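# Put the marker's odd-coloured end into the desk stand

## Task

Push the marker, with its differently coloured end leading, into the desk stand's hole until it will go no deeper. The stand is loose, so at the end it must be upright on the desk with nothing but the desk holding it; a result that stays in place only because the robot is holding it does not count. Finish by releasing the marker and moving the grippers away. Nothing may be knocked or placed off the table.

## Robot and tools

Robot: two arms, left_arm and right_arm, each with a parallel two-finger gripper. The names are labels only and do not match sides of any image. Everything uses one scene frame: origin on the table top midway between the arms, +x out across the table, +z up, and left_arm sits toward +y. Positions are in metres, quaternions are written w first (qw, qx, qy, qz). In a gripper's own axes the fingers point along +z and close along y. The reported end_effector_position lies between the finger pads when closed, about 2 cm short of the tips, and closing pushes the tips roughly 10 mm further along +z. Reported hand positions can be a little off, more so when the arm reaches far.

The 16-number row used by both motion tools: left_arm x, y, z, qw, qx, qy, qz, opening, then right_arm x, y, z, qw, qx, qy, qz, opening. Always all 16, even if one arm should not move. x, y, z and the quaternion are an absolute target pose for that gripper in the scene frame, not an offset. Opening runs from -1 (closed) to +1 (fully open, 0.084 m). To hold something, keep commanding an opening well under the grip_measured value in the result; the bigger the gap, the harder the squeeze (up to about 24 N per pad). Re-sending grip_measured itself still holds parts up to about 6 cm wide, but more weakly. Closing fast can press too hard. To keep an arm still or its orientation fixed, repeat the exact same pose and quaternion you sent before rather than copying a possibly drifted reported one.

execute_actions(actions): actions is a list of actions; each action is a list of 1 to 15 rows; each row lasts one control step of 1/30 s, and a short table keeps its final row for the remaining steps of the 15. An empty list just returns the current state and images. A target more than 0.6 m from the gripper's current position along any of its own axes is refused for both arms; a malformed action, or a first action failing that check, rejects the entire call. Each control step the commanded pose is clipped to within 70 mm and 16 degrees of the measured pose, so large jumps take several actions, and after an action the arm only continues to its last clipped pose. If pose and orientation cannot both be reached, position wins. Results include step readings of end_effector_position; HELD with an arm label marks a step where that arm's command was held back.

move(target, speed, blocking): target is one 16-number row, an absolute goal pose per arm; each gripper travels a straight line there and both arrive together, taking 0.5 to 10 s (cut short at 10 s). speed is the path's top speed in m/s, 0.002 to 0.5, default 0.25; rotation is capped at twice that in rad/s. The opening is applied at the start. The path ignores obstacles and the other arm, and the real gripper may lag, stray or overshoot the speed, especially with the arm nearly straight. Faster contact and targets further beyond the contact point press harder, so approach contacts slowly and aim only a little past them. blocking=false returns after 0.5 s while motion continues; then use wait(0) or stop before sending new rows or moves. The result adds a move: line with the ending (done, off_target, moving, held, fault) and any limits (paced: the pose was clipped; held: a check blocked steps, after which the arm may jump fast), plus each gripper's distance from its target.

wait(seconds): 0 to 10; lets the scene run with arms holding their last command, returning early if a running move ends. stop(): brakes the running move; it needs braking distance, and the fingers keep moving. zoom_image(camera, region): region [x0, y0, x1, y1] in pixels of that camera's last full image, origin top-left, at most 504 by 504. Cameras: cam_head_left, cam_head_right, cam_high, cam_low, cam_left_wrist, cam_right_wrist, all 672x504; calibration (K, distortion, T_world_to_cam) is given and may be slightly off. finished_scene(scene): ends the current scene by its number and reports success; irreversible, so only call it once the marker is seated, the stand is upright and free, and the grippers are open and clear.

Result lines: the state line per arm gives pose and velocities; Hand target is the pose the controller now drives toward; a pose unreachable line means the clearance check changed or blocked that arm's command; joint torques are raw drive outputs with offsets and noise, not pure contact. Joint ranges are listed per arm and the elbow stops just short of straight.

Things to avoid: dropping the marker or tipping the stand, pushing anything off the table, pressing hard into the stand (it is loose and can slide or fall), arms colliding or pressing each other, and contact torques reaching joint load limits (waist and shoulder 47.5, upper arm roll, elbow, forearm roll 28.5, wrist pitch and roll 19 N m), which causes a TORQUE FAULT: the arm backs off, freezes for 10 s and drops the rest of the call. Holding loads heats motors: MOTOR HOT appears from 65 °C, and at 80 °C an OVER-TEMPERATURE FAULT brakes the arm until it cools. Brief outside tugs on held parts or pushes on loose objects can occur. Smooth, quick, low-effort motion is preferred.

Each tool is called as a command line: name --argument value for each argument, lists and objects as JSON in quotes; but a table of rows of numbers goes row by row, as --pt "numbers of a row", without its own name.

## Session

execute_actions --actions '[]'

Scene clock: 0.00 s.
left_arm: end_effector_position=(+0.2954, +0.6995, +0.1079) grip_measured=+1.00 end_effector_quat_wxyz=(-0.165, +0.713, +0.673, +0.109) end_effector_velocity=(+0.001, -0.001, -0.000) end_effector_angular_velocity=(-0.000, +0.001, -0.003) | right_arm: end_effector_position=(+0.4840, +0.2831, +0.2800) grip_measured=+1.00 end_effector_quat_wxyz=(-0.554, +0.724, -0.172, +0.373) end_effector_velocity=(-0.000, -0.000, -0.000) end_effector_angular_velocity=(-0.001, +0.001, +0.000)
Joint positions: left_arm=[ 0.824  0.062 -0.108  0.737  0.676  0.529 -1.263  0.084] | right_arm=[ 1.435  0.73  -0.777  1.636 -3.108  0.373 -1.471  0.084]
Joint velocities: left_arm=[-0.001  0.    -0.002 -0.     0.     0.     0.001 -0.   ] | right_arm=[ 0.001 -0.    -0.    -0.001 -0.001 -0.001  0.     0.   ]
Joint torques (N m, as the arm reports them, + toward a larger angle): no reading
Motor temperatures (°C, as the motors report them): left_arm=[36 35 32 32 33 34 34] | right_arm=[32 33 34 32 34 36 35]
Hand target (left_arm): +0.295, +0.700, +0.108; -0.165, +0.713, +0.673, +0.109
Hand target (right_arm): +0.484, +0.283, +0.280; -0.554, +0.724, -0.172, +0.373

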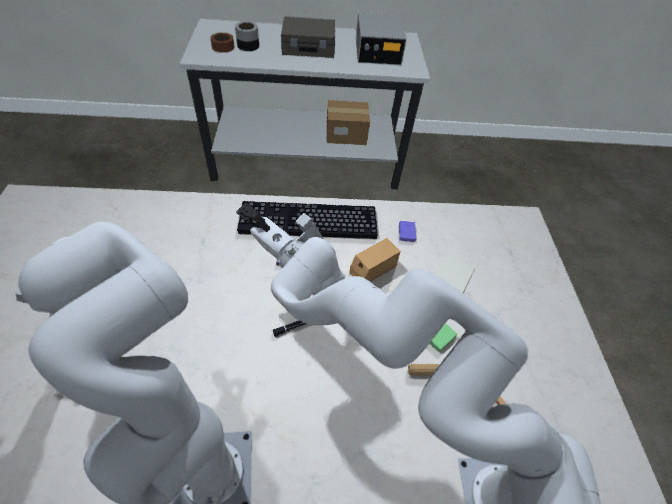

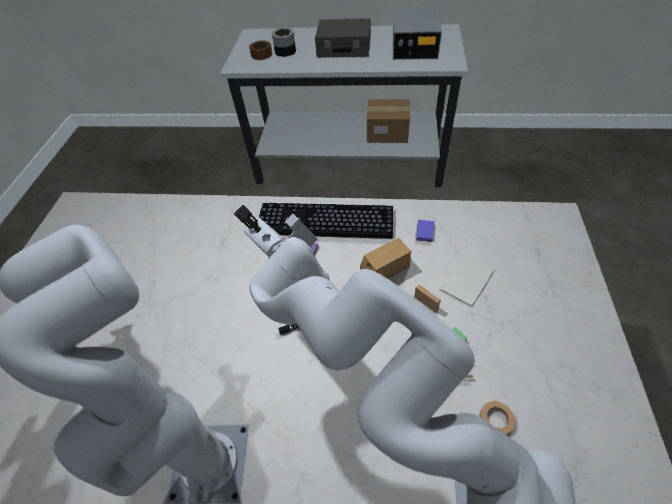

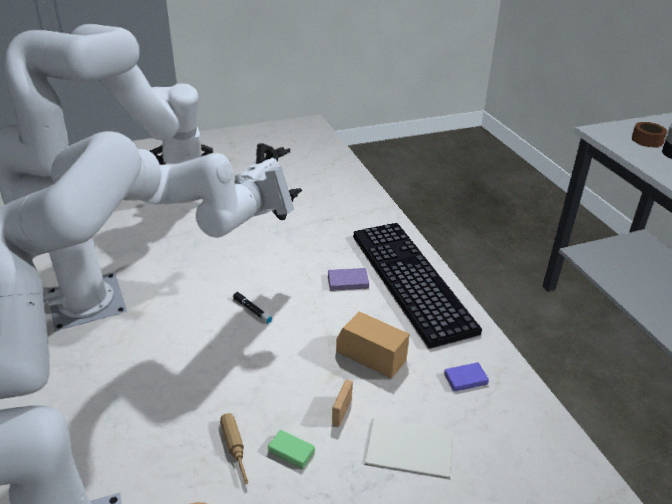

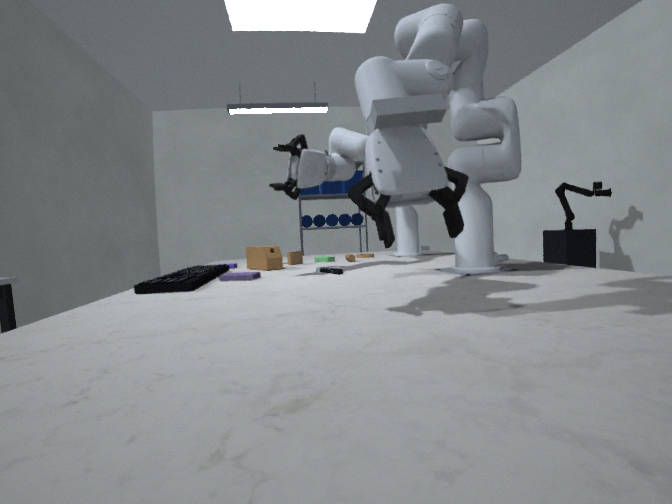

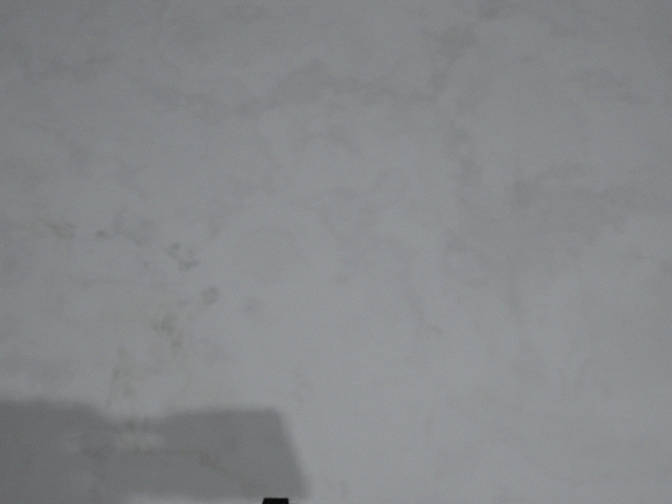

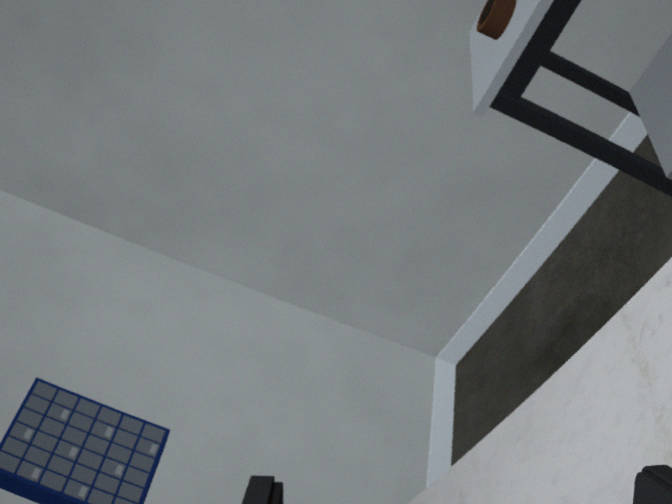

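zoom_image --camera "cam_head_left" --region '[320, 210, 440, 300]'

zoom_image --camera "cam_low" --region '[220, 220, 360, 290]'

zoom_image --camera "cam_high" --region '[210, 260, 430, 400]'

Region (320, 210, 440, 300) of cam_head_left's 672x504 image, scaled by 4.200, with more detail than that image has; it fills the top 378 rows of this view, and the rest is white.

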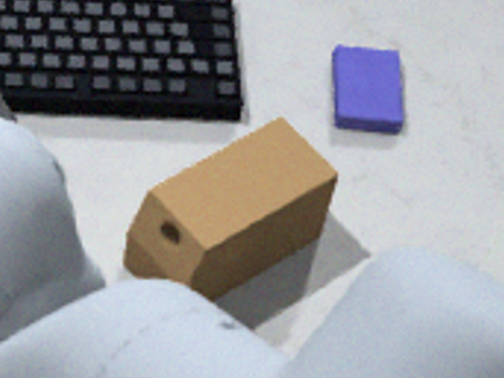

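Region (220, 220, 360, 290) of cam_low's 672x504 image, scaled by 3.600, with more detail than that image has.

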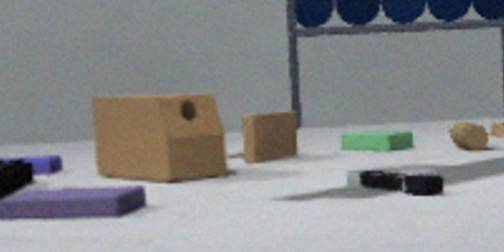

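Region (210, 260, 430, 400) of cam_high's 672x504 image, scaled by 2.291, with more detail than that image has; it fills the top 321 rows of this view, and the rest is white.

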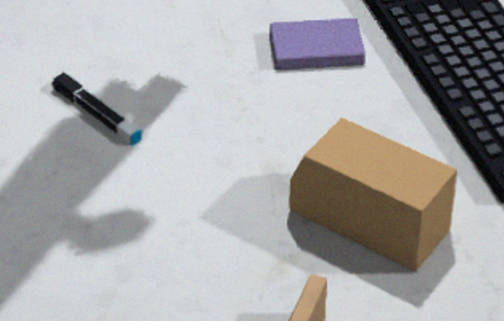

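move --target '[0.30,0.45,0.25,0,0.9,0.436,0,1, 0.47,-0.08,0.30,0,0.866,-0.5,0,1]' --speed 0.3

Scene clock: 29.37 s.
left_arm: end_effector_position=(+0.2986, +0.4502, +0.2498) grip_measured=+1.00 end_effector_quat_wxyz=(-0.001, +0.900, +0.437, -0.000) end_effector_velocity=(-0.000, -0.001, +0.001) end_effector_angular_velocity=(-0.001, +0.000, -0.002) | right_arm: end_effector_position=(+0.4697, -0.0790, +0.2994) grip_measured=+1.00 end_effector_quat_wxyz=(-0.084, +0.862, -0.495, +0.062) end_effector_velocity=(+0.001, -0.005, -0.001) end_effector_angular_velocity=(-0.009, +0.001, -0.007)
Joint positions: left_arm=[ 0.463 -0.547 -0.158  0.684 -0.085  1.227 -0.449  0.084] | right_arm=[ 0.375  0.903 -0.024  2.706 -3.115 -1.594 -1.72   0.084]
Joint velocities: left_arm=[-0.002 -0.002 -0.001  0.002 -0.002  0.005 -0.     0.   ] | right_arm=[-0.004  0.002 -0.007  0.    -0.002 -0.002 -0.002 -0.   ]
Joint torques (N m, as the arm reports them, + toward a larger angle): left_arm=[-0.96 -7.54  2.23 11.82  0.34 -1.14  0.19] | right_arm=[ -1.96 -21.27  -0.51   9.52   1.01  -0.48   0.75]
Motor temperatures (°C, as the motors report them): left_arm=[36 35 32 34 33 34 34] | right_arm=[32 34 35 34 34 36 35]
Hand target (left_arm): +0.299, +0.450, +0.250; -0.001, +0.900, +0.437, -0.000
Hand target (right_arm): +0.470, -0.080, +0.299; -0.083, +0.862, -0.496, +0.062
Off the commanded pose (left_arm): 0.001 m, 0 deg.
Off the commanded pose (right_arm): 0.001 m, 12 deg.
elbow stopped short (right arm): the move would have taken joint 4 (elbow) straighter than the controller allows; a more bent joint 4 avoids this.
move: off_target (right_arm)
camera_calibration (this result's frames):
cam_left_wrist: T_world_to_cam=[[0.800412, -0.598842, -0.0269911, 0.0726475], [-0.598846, -0.800816, 0.00881822, 0.605046], [-0.0268956, 0.00910532, -0.999597, 0.390301], [0, 0, 0, 1]] pos_world=[0.314679, 0.524481, 0.386769]
cam_right_wrist: T_world_to_cam=[[-0.837706, -0.504834, -0.208308, 0.449218], [-0.513162, 0.858142, -0.0160359, 0.376586], [0.186853, 0.0934621, -0.977932, 0.341714], [0, 0, 0, 1]] pos_world=[0.505712, -0.128321, 0.433788]

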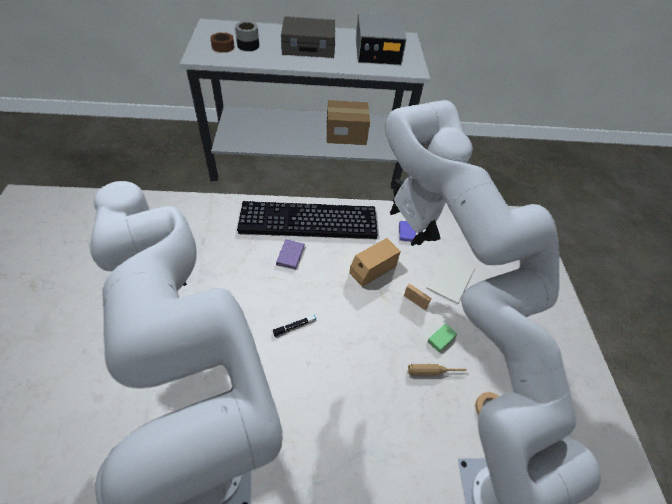

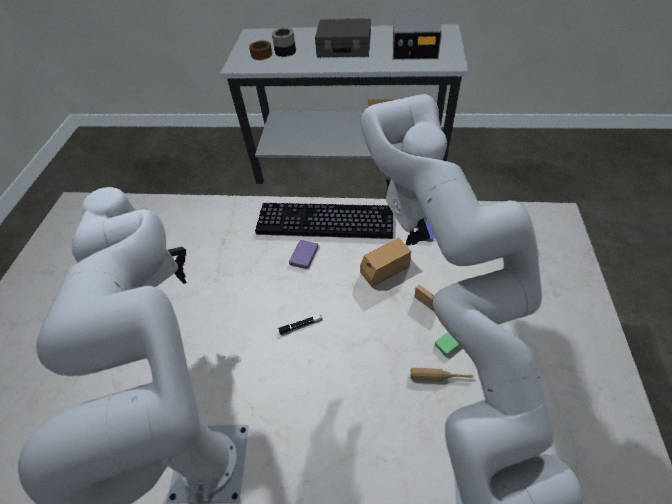

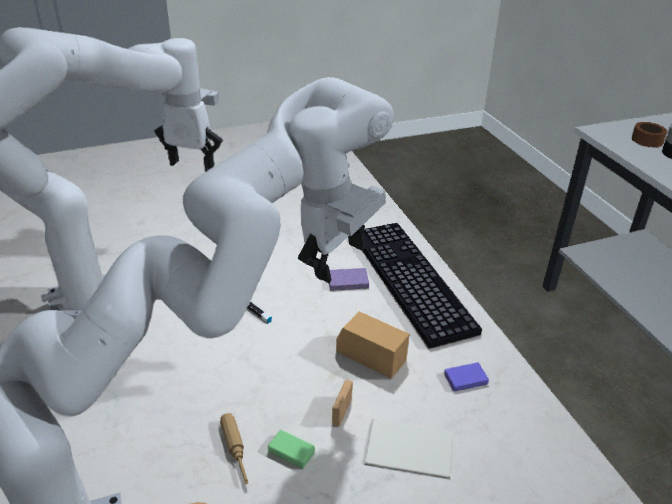

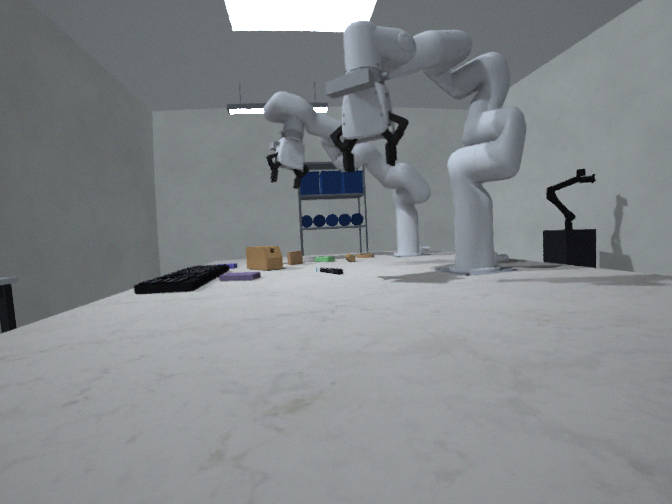

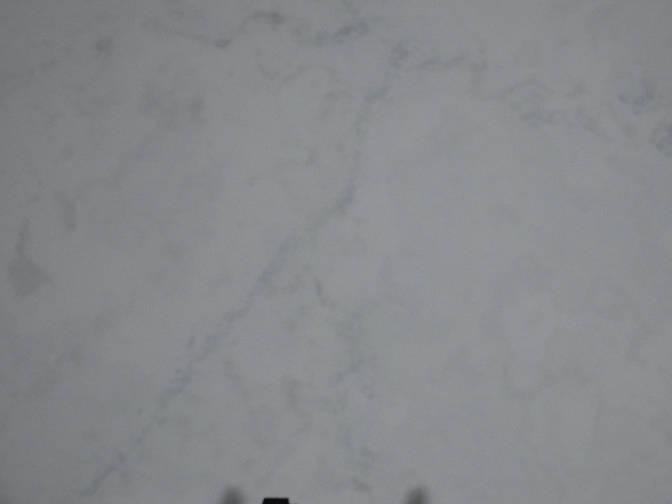

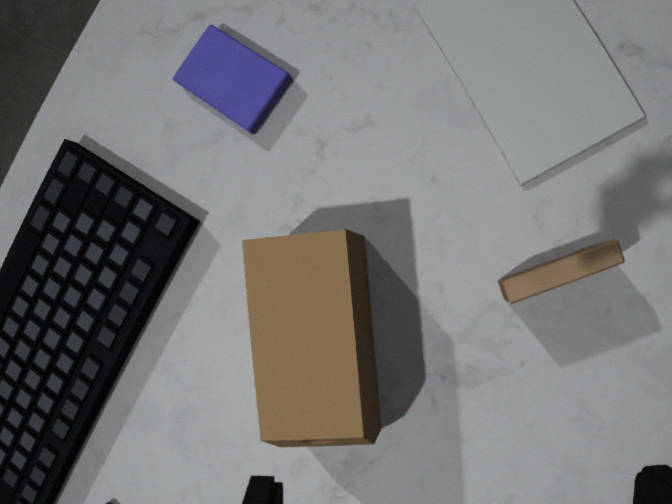

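move --target '[0.31,0.208,0.16,0,0.843,-0.537,0,1, 0.55,-0.28,0.42,-0.354,0.612,-0.354,0.612,1]' --speed 0.4

Scene clock: 50.87 s.
left_arm: end_effector_position=(+0.3091, +0.2070, +0.1599) grip_measured=+1.00 end_effector_quat_wxyz=(+0.001, +0.843, -0.537, +0.001) end_effector_velocity=(+0.000, -0.001, +0.000) end_effector_angular_velocity=(-0.000, -0.001, -0.002) | right_arm: end_effector_position=(+0.5509, -0.2808, +0.4200) grip_measured=+1.00 end_effector_quat_wxyz=(-0.353, +0.612, -0.355, +0.613) end_effector_velocity=(+0.000, +0.000, +0.000) end_effector_angular_velocity=(-0.001, -0.005, -0.011)
Joint positions: left_arm=[-0.202 -0.407 -0.279  0.528 -0.14   0.923  0.859  0.084] | right_arm=[ 0.018 -0.176 -0.016  0.975 -3.092  0.42  -2.142  0.084]
Joint velocities: left_arm=[-0.001  0.    -0.001  0.001  0.    -0.     0.     0.   ] | right_arm=[-0.004  0.     0.006 -0.004  0.03   0.009 -0.027 -0.   ]
Joint torques (N m, as the arm reports them, + toward a larger angle): left_arm=[-0.68 -9.03  2.53 11.02  0.43 -1.57  0.19] | right_arm=[ -2.12 -10.62   0.47  14.08   0.51   1.86   0.72]
Motor temperatures (°C, as the motors report them): left_arm=[36 35 32 36 33 35 34] | right_arm=[32 34 34 35 34 36 35]
Hand target (left_arm): +0.309, +0.207, +0.160; +0.001, +0.843, -0.537, +0.001
Hand target (right_arm): +0.551, -0.281, +0.420; -0.352, +0.611, -0.355, +0.613
Off the commanded pose (left_arm): 0.001 m, 0 deg.
Off the commanded pose (right_arm): 0.001 m, 0 deg.
move: done
camera_calibration (this result's frames):
cam_left_wrist: T_world_to_cam=[[-0.895567, -0.444247, -0.0245885, 0.408064], [-0.444493, 0.895767, 0.00533264, 0.0190824], [0.0196565, 0.0157051, -0.999683, 0.287274], [0, 0, 0, 1]] pos_world=[0.368284, 0.159676, 0.297115]
cam_right_wrist: T_world_to_cam=[[0.00111116, -0.509226, -0.860632, 0.251107], [-0.00738476, 0.860605, -0.509219, 0.522578], [0.999972, 0.00692138, -0.00280424, -0.418464], [0, 0, 0, 1]] pos_world=[0.422032, -0.318967, 0.481044]

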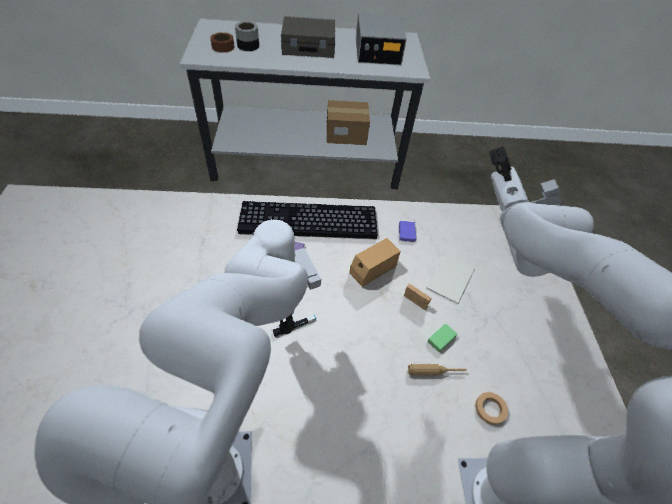

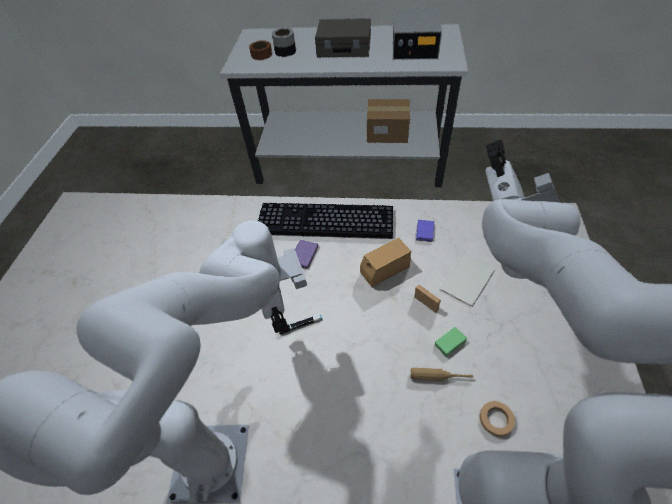

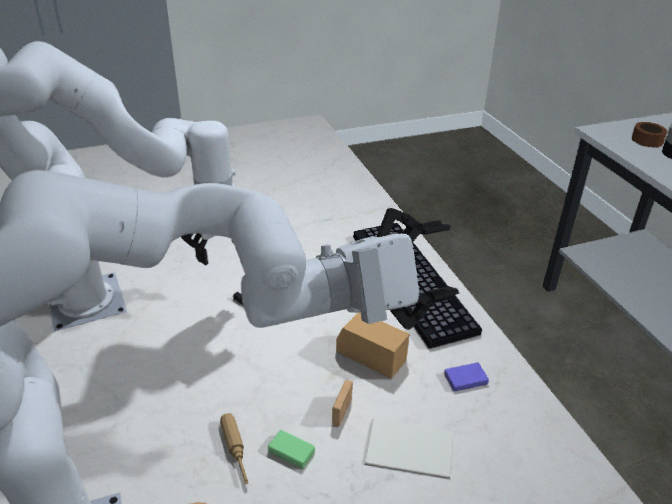

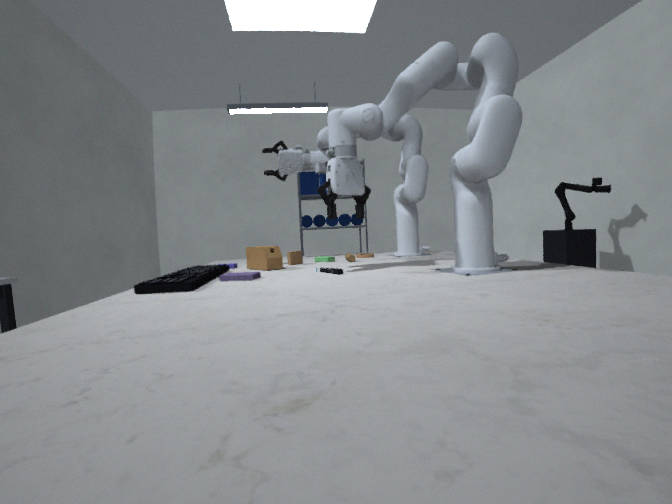

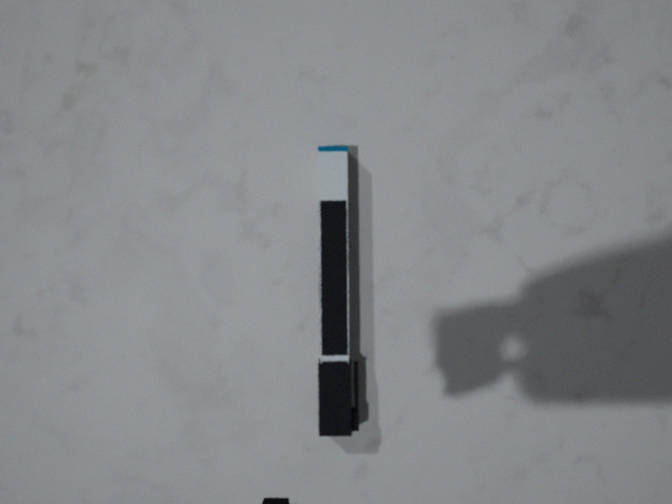

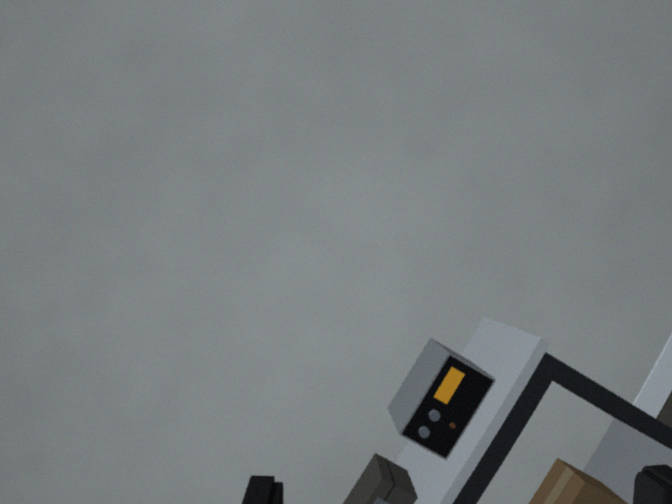

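zoom_image --camera "cam_head_left" --region '[340, 245, 390, 290]'

zoom_image --camera "cam_low" --region '[240, 238, 290, 275]'

Region (340, 245, 390, 290) of cam_head_left's 672x504 image, scaled by 10.080, with more detail than that image has; it fills the top 454 rows of this view, and the rest is white.

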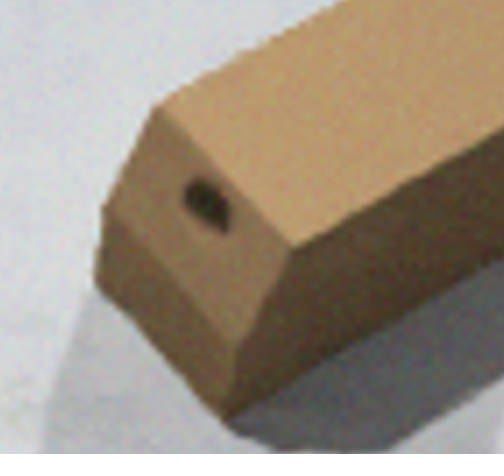

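Region (240, 238, 290, 275) of cam_low's 672x504 image, scaled by 10.080, with more detail than that image has; it fills the top 373 rows of this view, and the rest is white.

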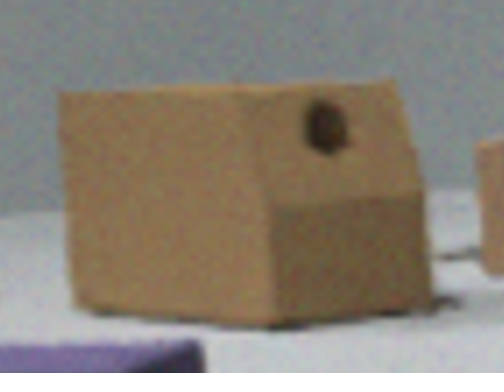

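move --target '[0.357,0.196,0.06,0.114,0.830,-0.514,0.184,0, 0.45,-0.45,0.38,-0.370,-0.114,-0.819,0.419,1]' --speed 0.4

Scene clock: 68.97 s.
left_arm: end_effector_position=(+0.3570, +0.1963, +0.0601) grip_measured=-0.01 end_effector_quat_wxyz=(+0.114, +0.831, -0.514, +0.183) end_effector_velocity=(-0.000, -0.001, -0.001) end_effector_angular_velocity=(-0.011, -0.008, -0.004) | right_arm: end_effector_position=(+0.4501, -0.4500, +0.3796) grip_measured=+1.00 end_effector_quat_wxyz=(+0.370, +0.113, +0.821, -0.419) end_effector_velocity=(-0.001, -0.001, -0.001) end_effector_angular_velocity=(+0.007, +0.001, -0.006)
Joint positions: left_arm=[-0.392 -0.056 -0.05   0.426 -1.091  0.338  1.782  0.044] | right_arm=[-0.022 -0.294 -0.032  0.849 -1.426  0.87  -2.036  0.084]
Joint velocities: left_arm=[-0.003  0.003  0.002  0.002 -0.044  0.001  0.045 -0.   ] | right_arm=[-0.001  0.001 -0.002  0.002  0.009  0.    -0.003  0.   ]
Joint torques (N m, as the arm reports them, + toward a larger angle): left_arm=[ -0.51 -13.04   0.02   8.3    0.41  -0.85  -0.05] | right_arm=[-2.01 -9.22  0.89 14.    1.1  -0.04  0.69]
Motor temperatures (°C, as the motors report them): left_arm=[36 35 32 36 33 35 34] | right_arm=[32 34 34 36 34 36 35]
Hand target (left_arm): +0.357, +0.196, +0.060; +0.114, +0.830, -0.514, +0.183
Hand target (right_arm): +0.450, -0.450, +0.380; +0.369, +0.114, +0.821, -0.419
Off the commanded pose (left_arm): 0.000 m, 0 deg.
Off the commanded pose (right_arm): 0.000 m, 0 deg.
move: done
camera_calibration (this result's frames):
cam_left_wrist: T_world_to_cam=[[-0.879816, -0.475172, -0.0116286, 0.443364], [-0.428832, 0.804091, -0.411754, 0.0878991], [0.205005, -0.357281, -0.911221, 0.188398], [0, 0, 0, 1]] pos_world=[0.38915, 0.207306, 0.213021]
cam_right_wrist: T_world_to_cam=[[0.489526, 0.618709, -0.614462, 0.324616], [0.701154, 0.139645, 0.699202, -0.455211], [0.518409, -0.77311, -0.36545, -0.313208], [0, 0, 0, 1]] pos_world=[0.322635, -0.379419, 0.403287]

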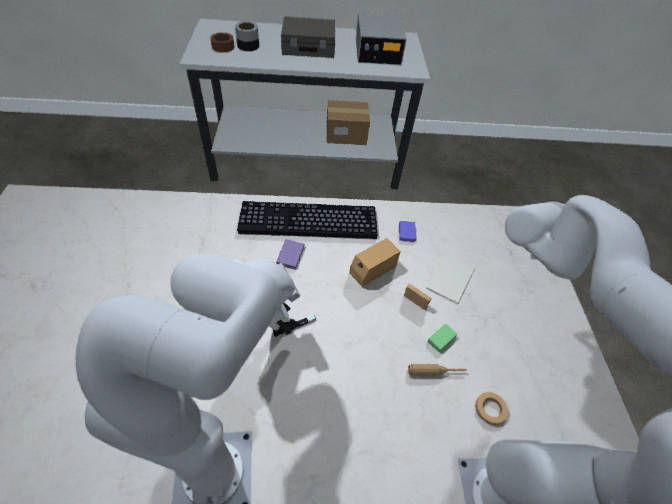

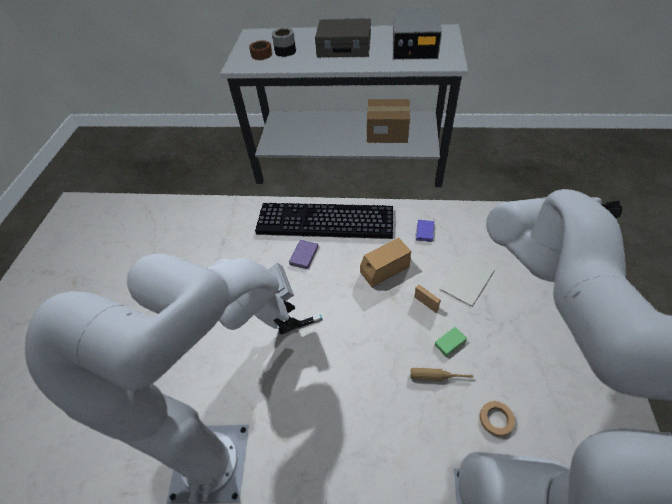

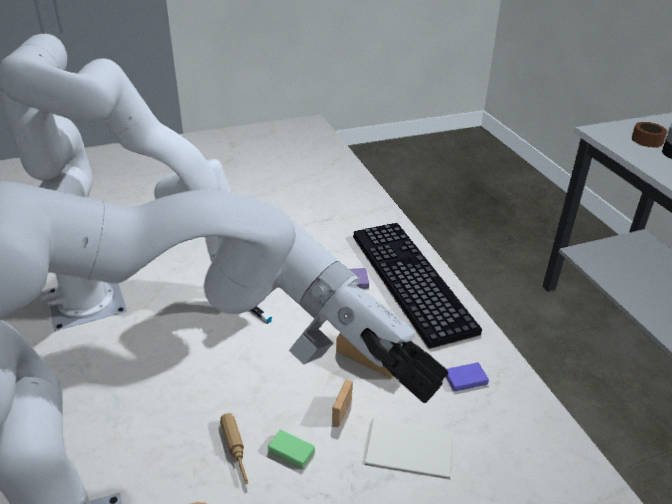

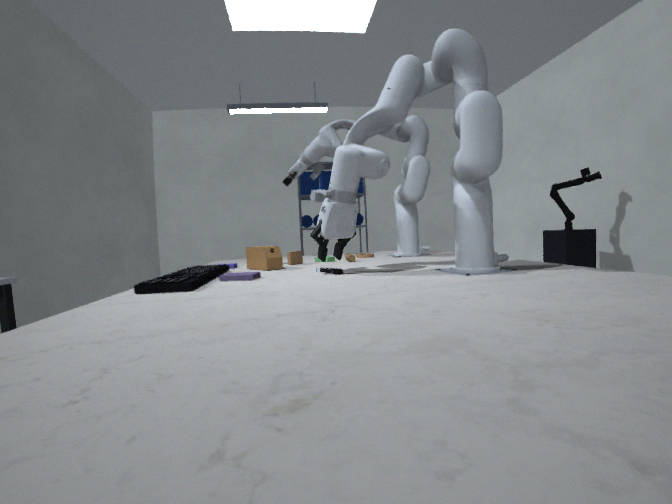

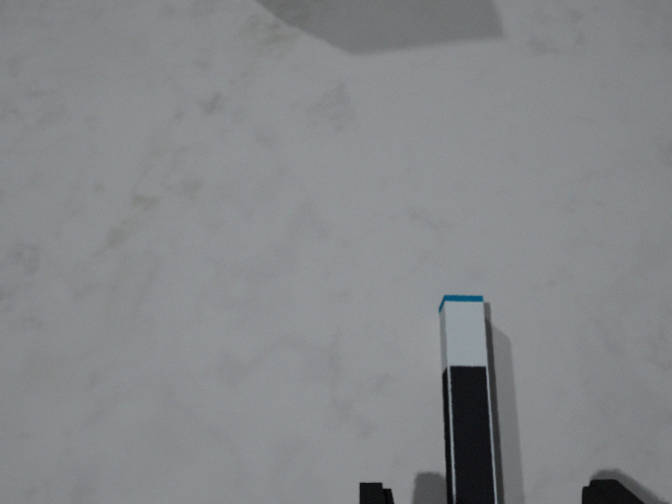

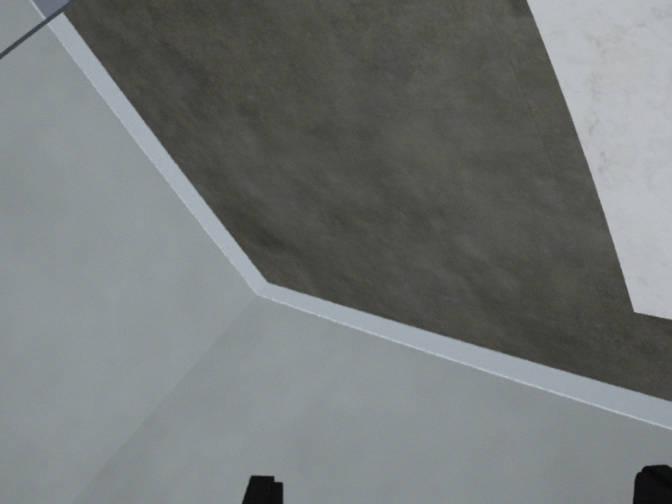

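move --target '[0.353,0.194,0.024,0.114,0.830,-0.514,0.184,0, 0.584,-0.063,0.16,-0.192,0.451,0.866,0.100,1]' --speed 0.35

zoom_image --camera "cam_low" --region '[290, 230, 370, 285]'

Scene clock: 78.33 s.
left_arm: end_effector_position=(+0.3532, +0.1939, +0.0241) grip_measured=-0.01 end_effector_quat_wxyz=(+0.114, +0.830, -0.514, +0.184) end_effector_velocity=(-0.001, -0.001, -0.001) end_effector_angular_velocity=(+0.000, +0.001, -0.003) | right_arm: end_effector_position=(+0.5823, -0.0620, +0.1607) grip_measured=+1.00 end_effector_quat_wxyz=(-0.190, +0.449, +0.867, +0.102) end_effector_velocity=(+0.001, +0.001, -0.002) end_effector_angular_velocity=(-0.002, +0.023, +0.007)
Joint positions: left_arm=[-0.41   0.083 -0.07   0.471 -1.384  0.285  2.058  0.044] | right_arm=[ 0.09   1.018  0.252  2.418  0.193  1.568 -1.947  0.084]
Joint velocities: left_arm=[ 0.     0.001 -0.003 -0.001 -0.001 -0.     0.002  0.   ] | right_arm=[ 0.016  0.075 -0.     0.132 -0.007  0.078  0.014 -0.   ]
Joint torques (N m, as the arm reports them, + toward a larger angle): left_arm=[ -0.42 -13.94   0.24   6.57   0.38  -0.88  -0.04] | right_arm=[ -2.43 -25.2    3.46  12.78   2.11  -0.67   0.9 ]
Motor temperatures (°C, as the motors report them): left_arm=[36 35 32 35 33 35 34] | right_arm=[32 34 34 36 34 36 35]
Hand target (left_arm): +0.353, +0.194, +0.024; +0.114, +0.830, -0.514, +0.184
Hand target (right_arm): +0.582, -0.062, +0.160; -0.191, +0.449, +0.867, +0.101
Off the commanded pose (left_arm): 0.000 m, 0 deg.
Off the commanded pose (right_arm): 0.002 m, 0 deg.
move: done
camera_calibration (this result's frames):
cam_left_wrist: T_world_to_cam=[[-0.880237, -0.474369, -0.0125243, 0.438484], [-0.427141, 0.803547, -0.414562, 0.0729847], [0.206719, -0.359563, -0.909935, 0.155401], [0, 0, 0, 1]] pos_world=[0.38502, 0.205233, 0.177153]
cam_right_wrist: T_world_to_cam=[[0.811007, 0.58499, 0.00731977, -0.403886], [0.535733, -0.737575, -0.411064, -0.228673], [-0.23507, 0.337297, -0.911577, 0.433579], [0, 0, 0, 1]] pos_world=[0.551983, -0.0786389, 0.304198]

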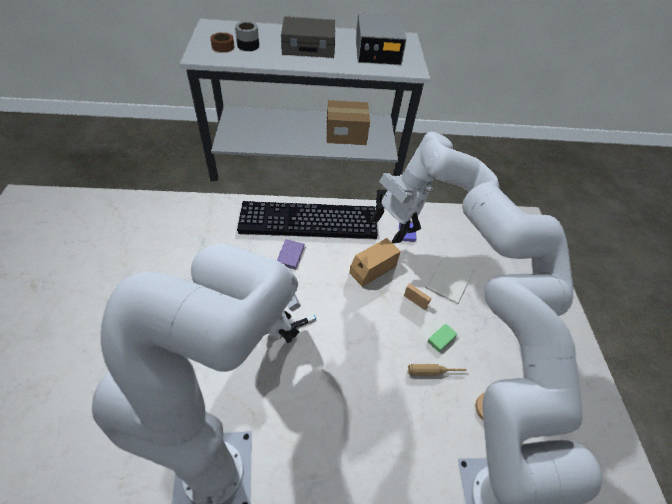

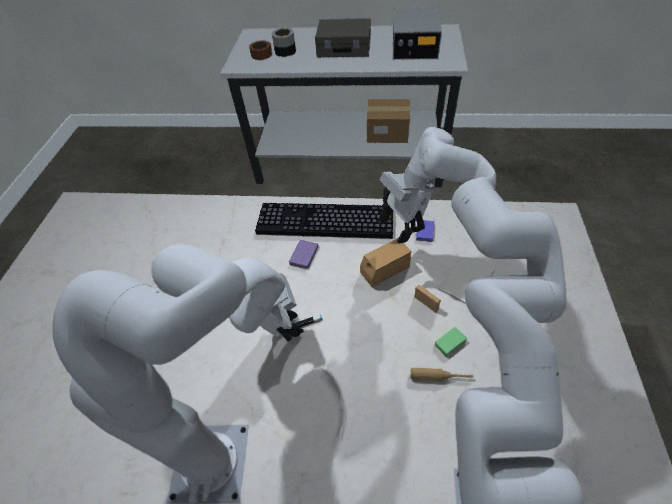

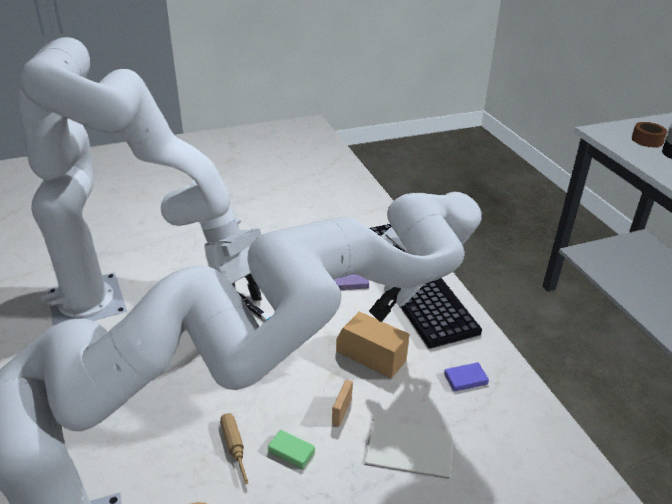

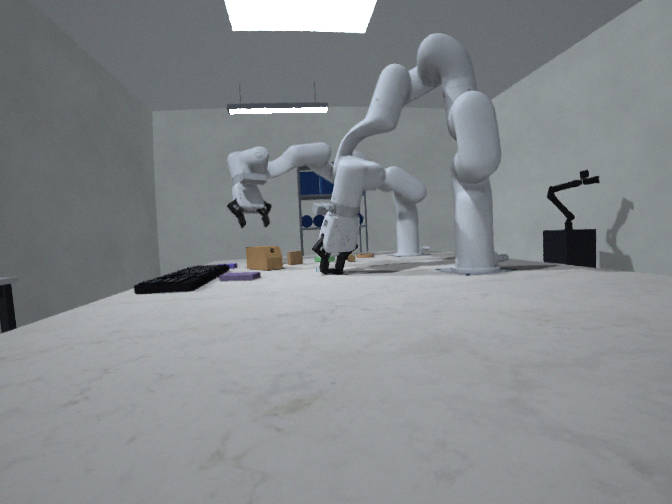

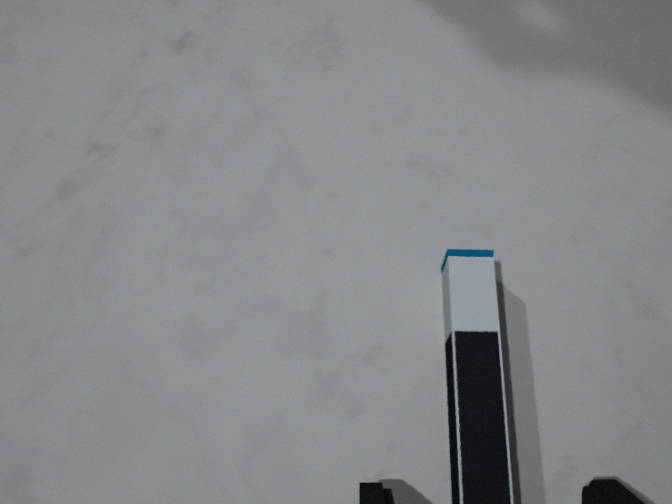

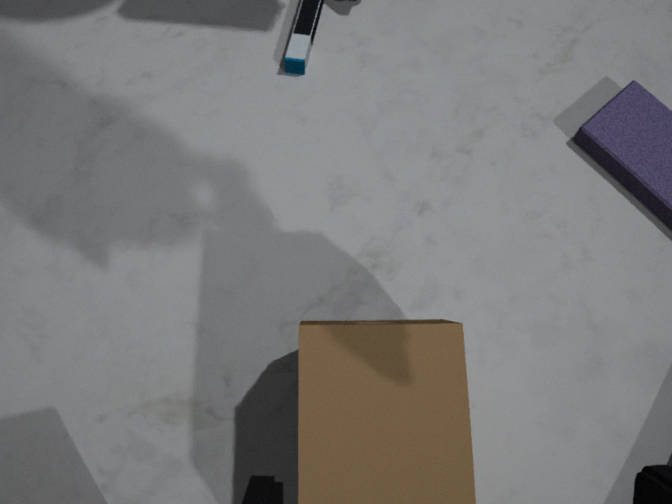

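Region (290, 230, 370, 285) of cam_low's 672x504 image, scaled by 6.300, with more detail than that image has; it fills the top 346 rows of this view, and the rest is white.

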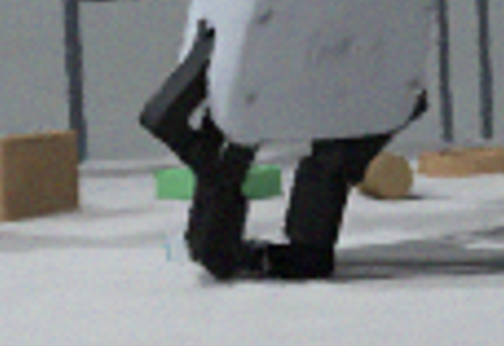

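move --target '[0.353,0.194,0.025,0.114,0.830,-0.514,0.184,-1, 0.578,-0.078,0.11,-0.192,0.451,0.866,0.100,1]' --speed 0.1

Scene clock: 85.43 s.
left_arm: end_effector_position=(+0.3529, +0.1940, +0.0249) grip_measured=-0.74 end_effector_quat_wxyz=(+0.114, +0.830, -0.514, +0.184) end_effector_velocity=(-0.000, +0.000, -0.000) end_effector_angular_velocity=(+0.000, +0.000, +0.000) | right_arm: end_effector_position=(+0.5782, -0.0778, +0.1108) grip_measured=+1.00 end_effector_quat_wxyz=(-0.192, +0.451, +0.866, +0.100) end_effector_velocity=(+0.000, -0.000, -0.001) end_effector_angular_velocity=(-0.000, -0.006, -0.001)
Joint positions: left_arm=[-0.41   0.079 -0.07   0.469 -1.378  0.286  2.051  0.012] | right_arm=[ 0.051  0.98   0.245  2.211  0.201  1.419 -2.009  0.084]
Joint velocities: left_arm=[ 0.001 -0.    -0.    -0.     0.001  0.     0.    -0.   ] | right_arm=[-0.001 -0.007  0.    -0.016 -0.001 -0.014 -0.003  0.   ]
Joint torques (N m, as the arm reports them, + toward a larger angle): left_arm=[ -0.31 -10.3    0.13   3.39   0.4   -0.79  -0.22] | right_arm=[ -2.1  -24.12   3.62  13.2    1.99  -0.23   0.81]
Motor temperatures (°C, as the motors report them): left_arm=[36 35 32 34 33 34 34] | right_arm=[32 34 34 36 34 36 35]
Hand target (left_arm): +0.353, +0.194, +0.025; +0.114, +0.830, -0.514, +0.184
Hand target (right_arm): +0.578, -0.078, +0.110; -0.192, +0.451, +0.866, +0.100
Off the commanded pose (left_arm): 0.000 m, 0 deg.
Off the commanded pose (right_arm): 0.001 m, 0 deg.
move: done
camera_calibration (this result's frames):
cam_left_wrist: T_world_to_cam=[[-0.880271, -0.474315, -0.0121993, 0.438242], [-0.427265, 0.803607, -0.414319, 0.0731545], [0.206321, -0.359501, -0.91005, 0.156305], [0, 0, 0, 1]] pos_world=[0.384779, 0.205269, 0.177901]
cam_right_wrist: T_world_to_cam=[[0.812821, 0.582508, 0.00271295, -0.391679], [0.531511, -0.739739, -0.412654, -0.256206], [-0.238367, 0.336856, -0.910884, 0.39423], [0, 0, 0, 1]] pos_world=[0.548512, -0.0941679, 0.254436]

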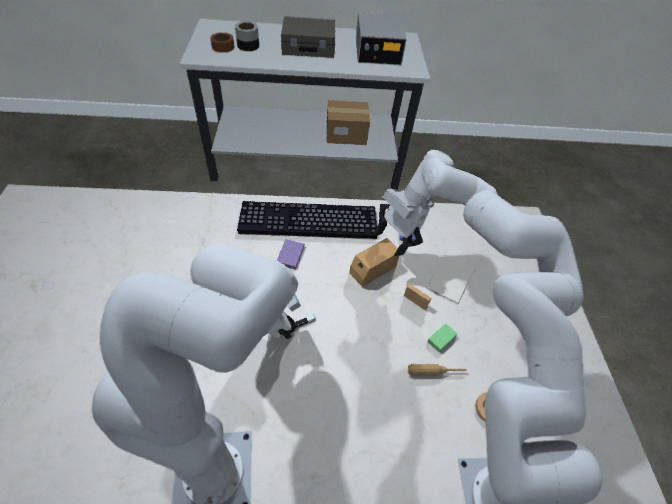

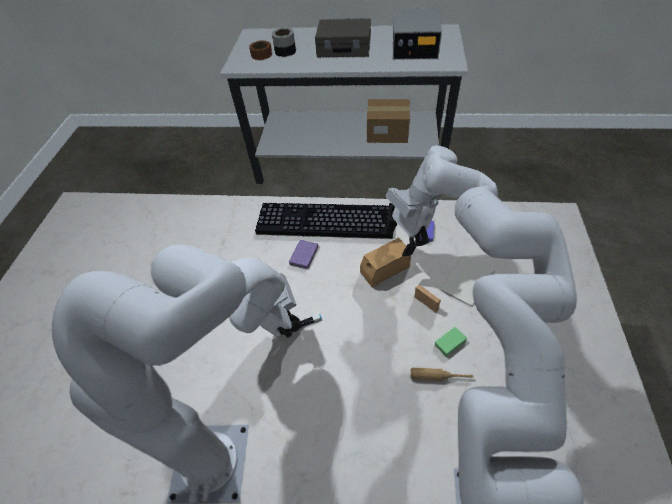

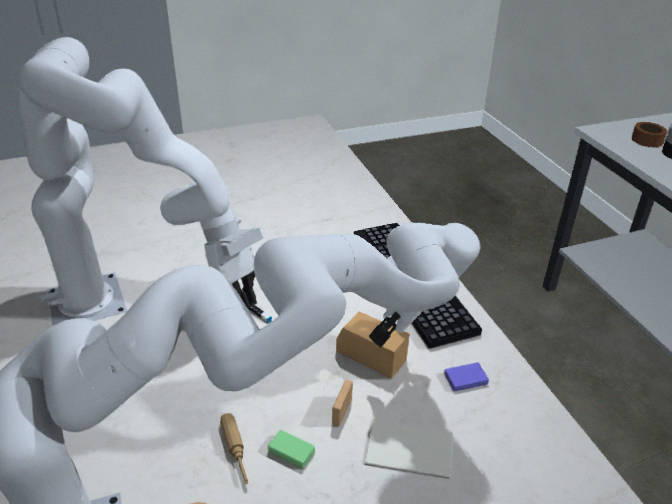

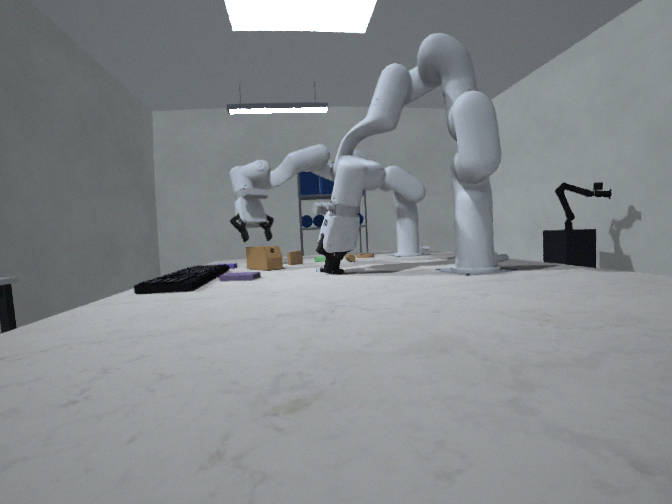

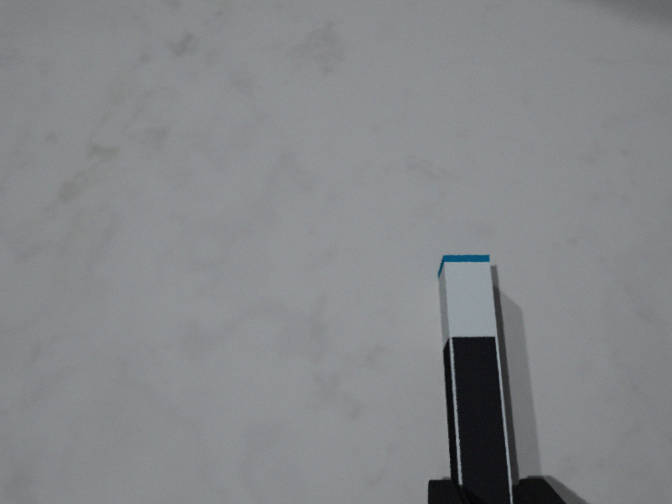

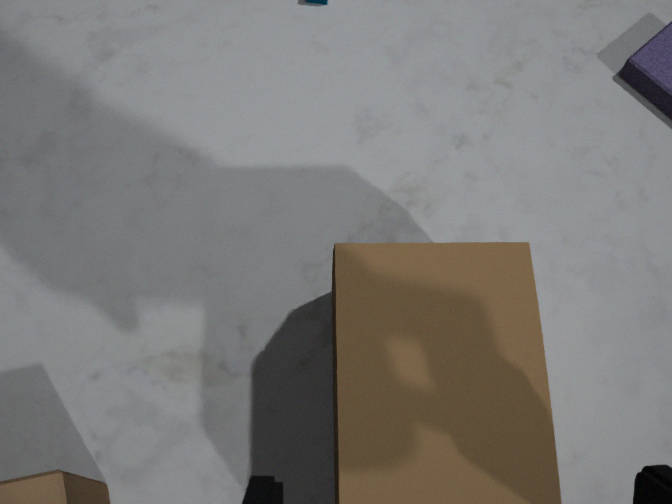

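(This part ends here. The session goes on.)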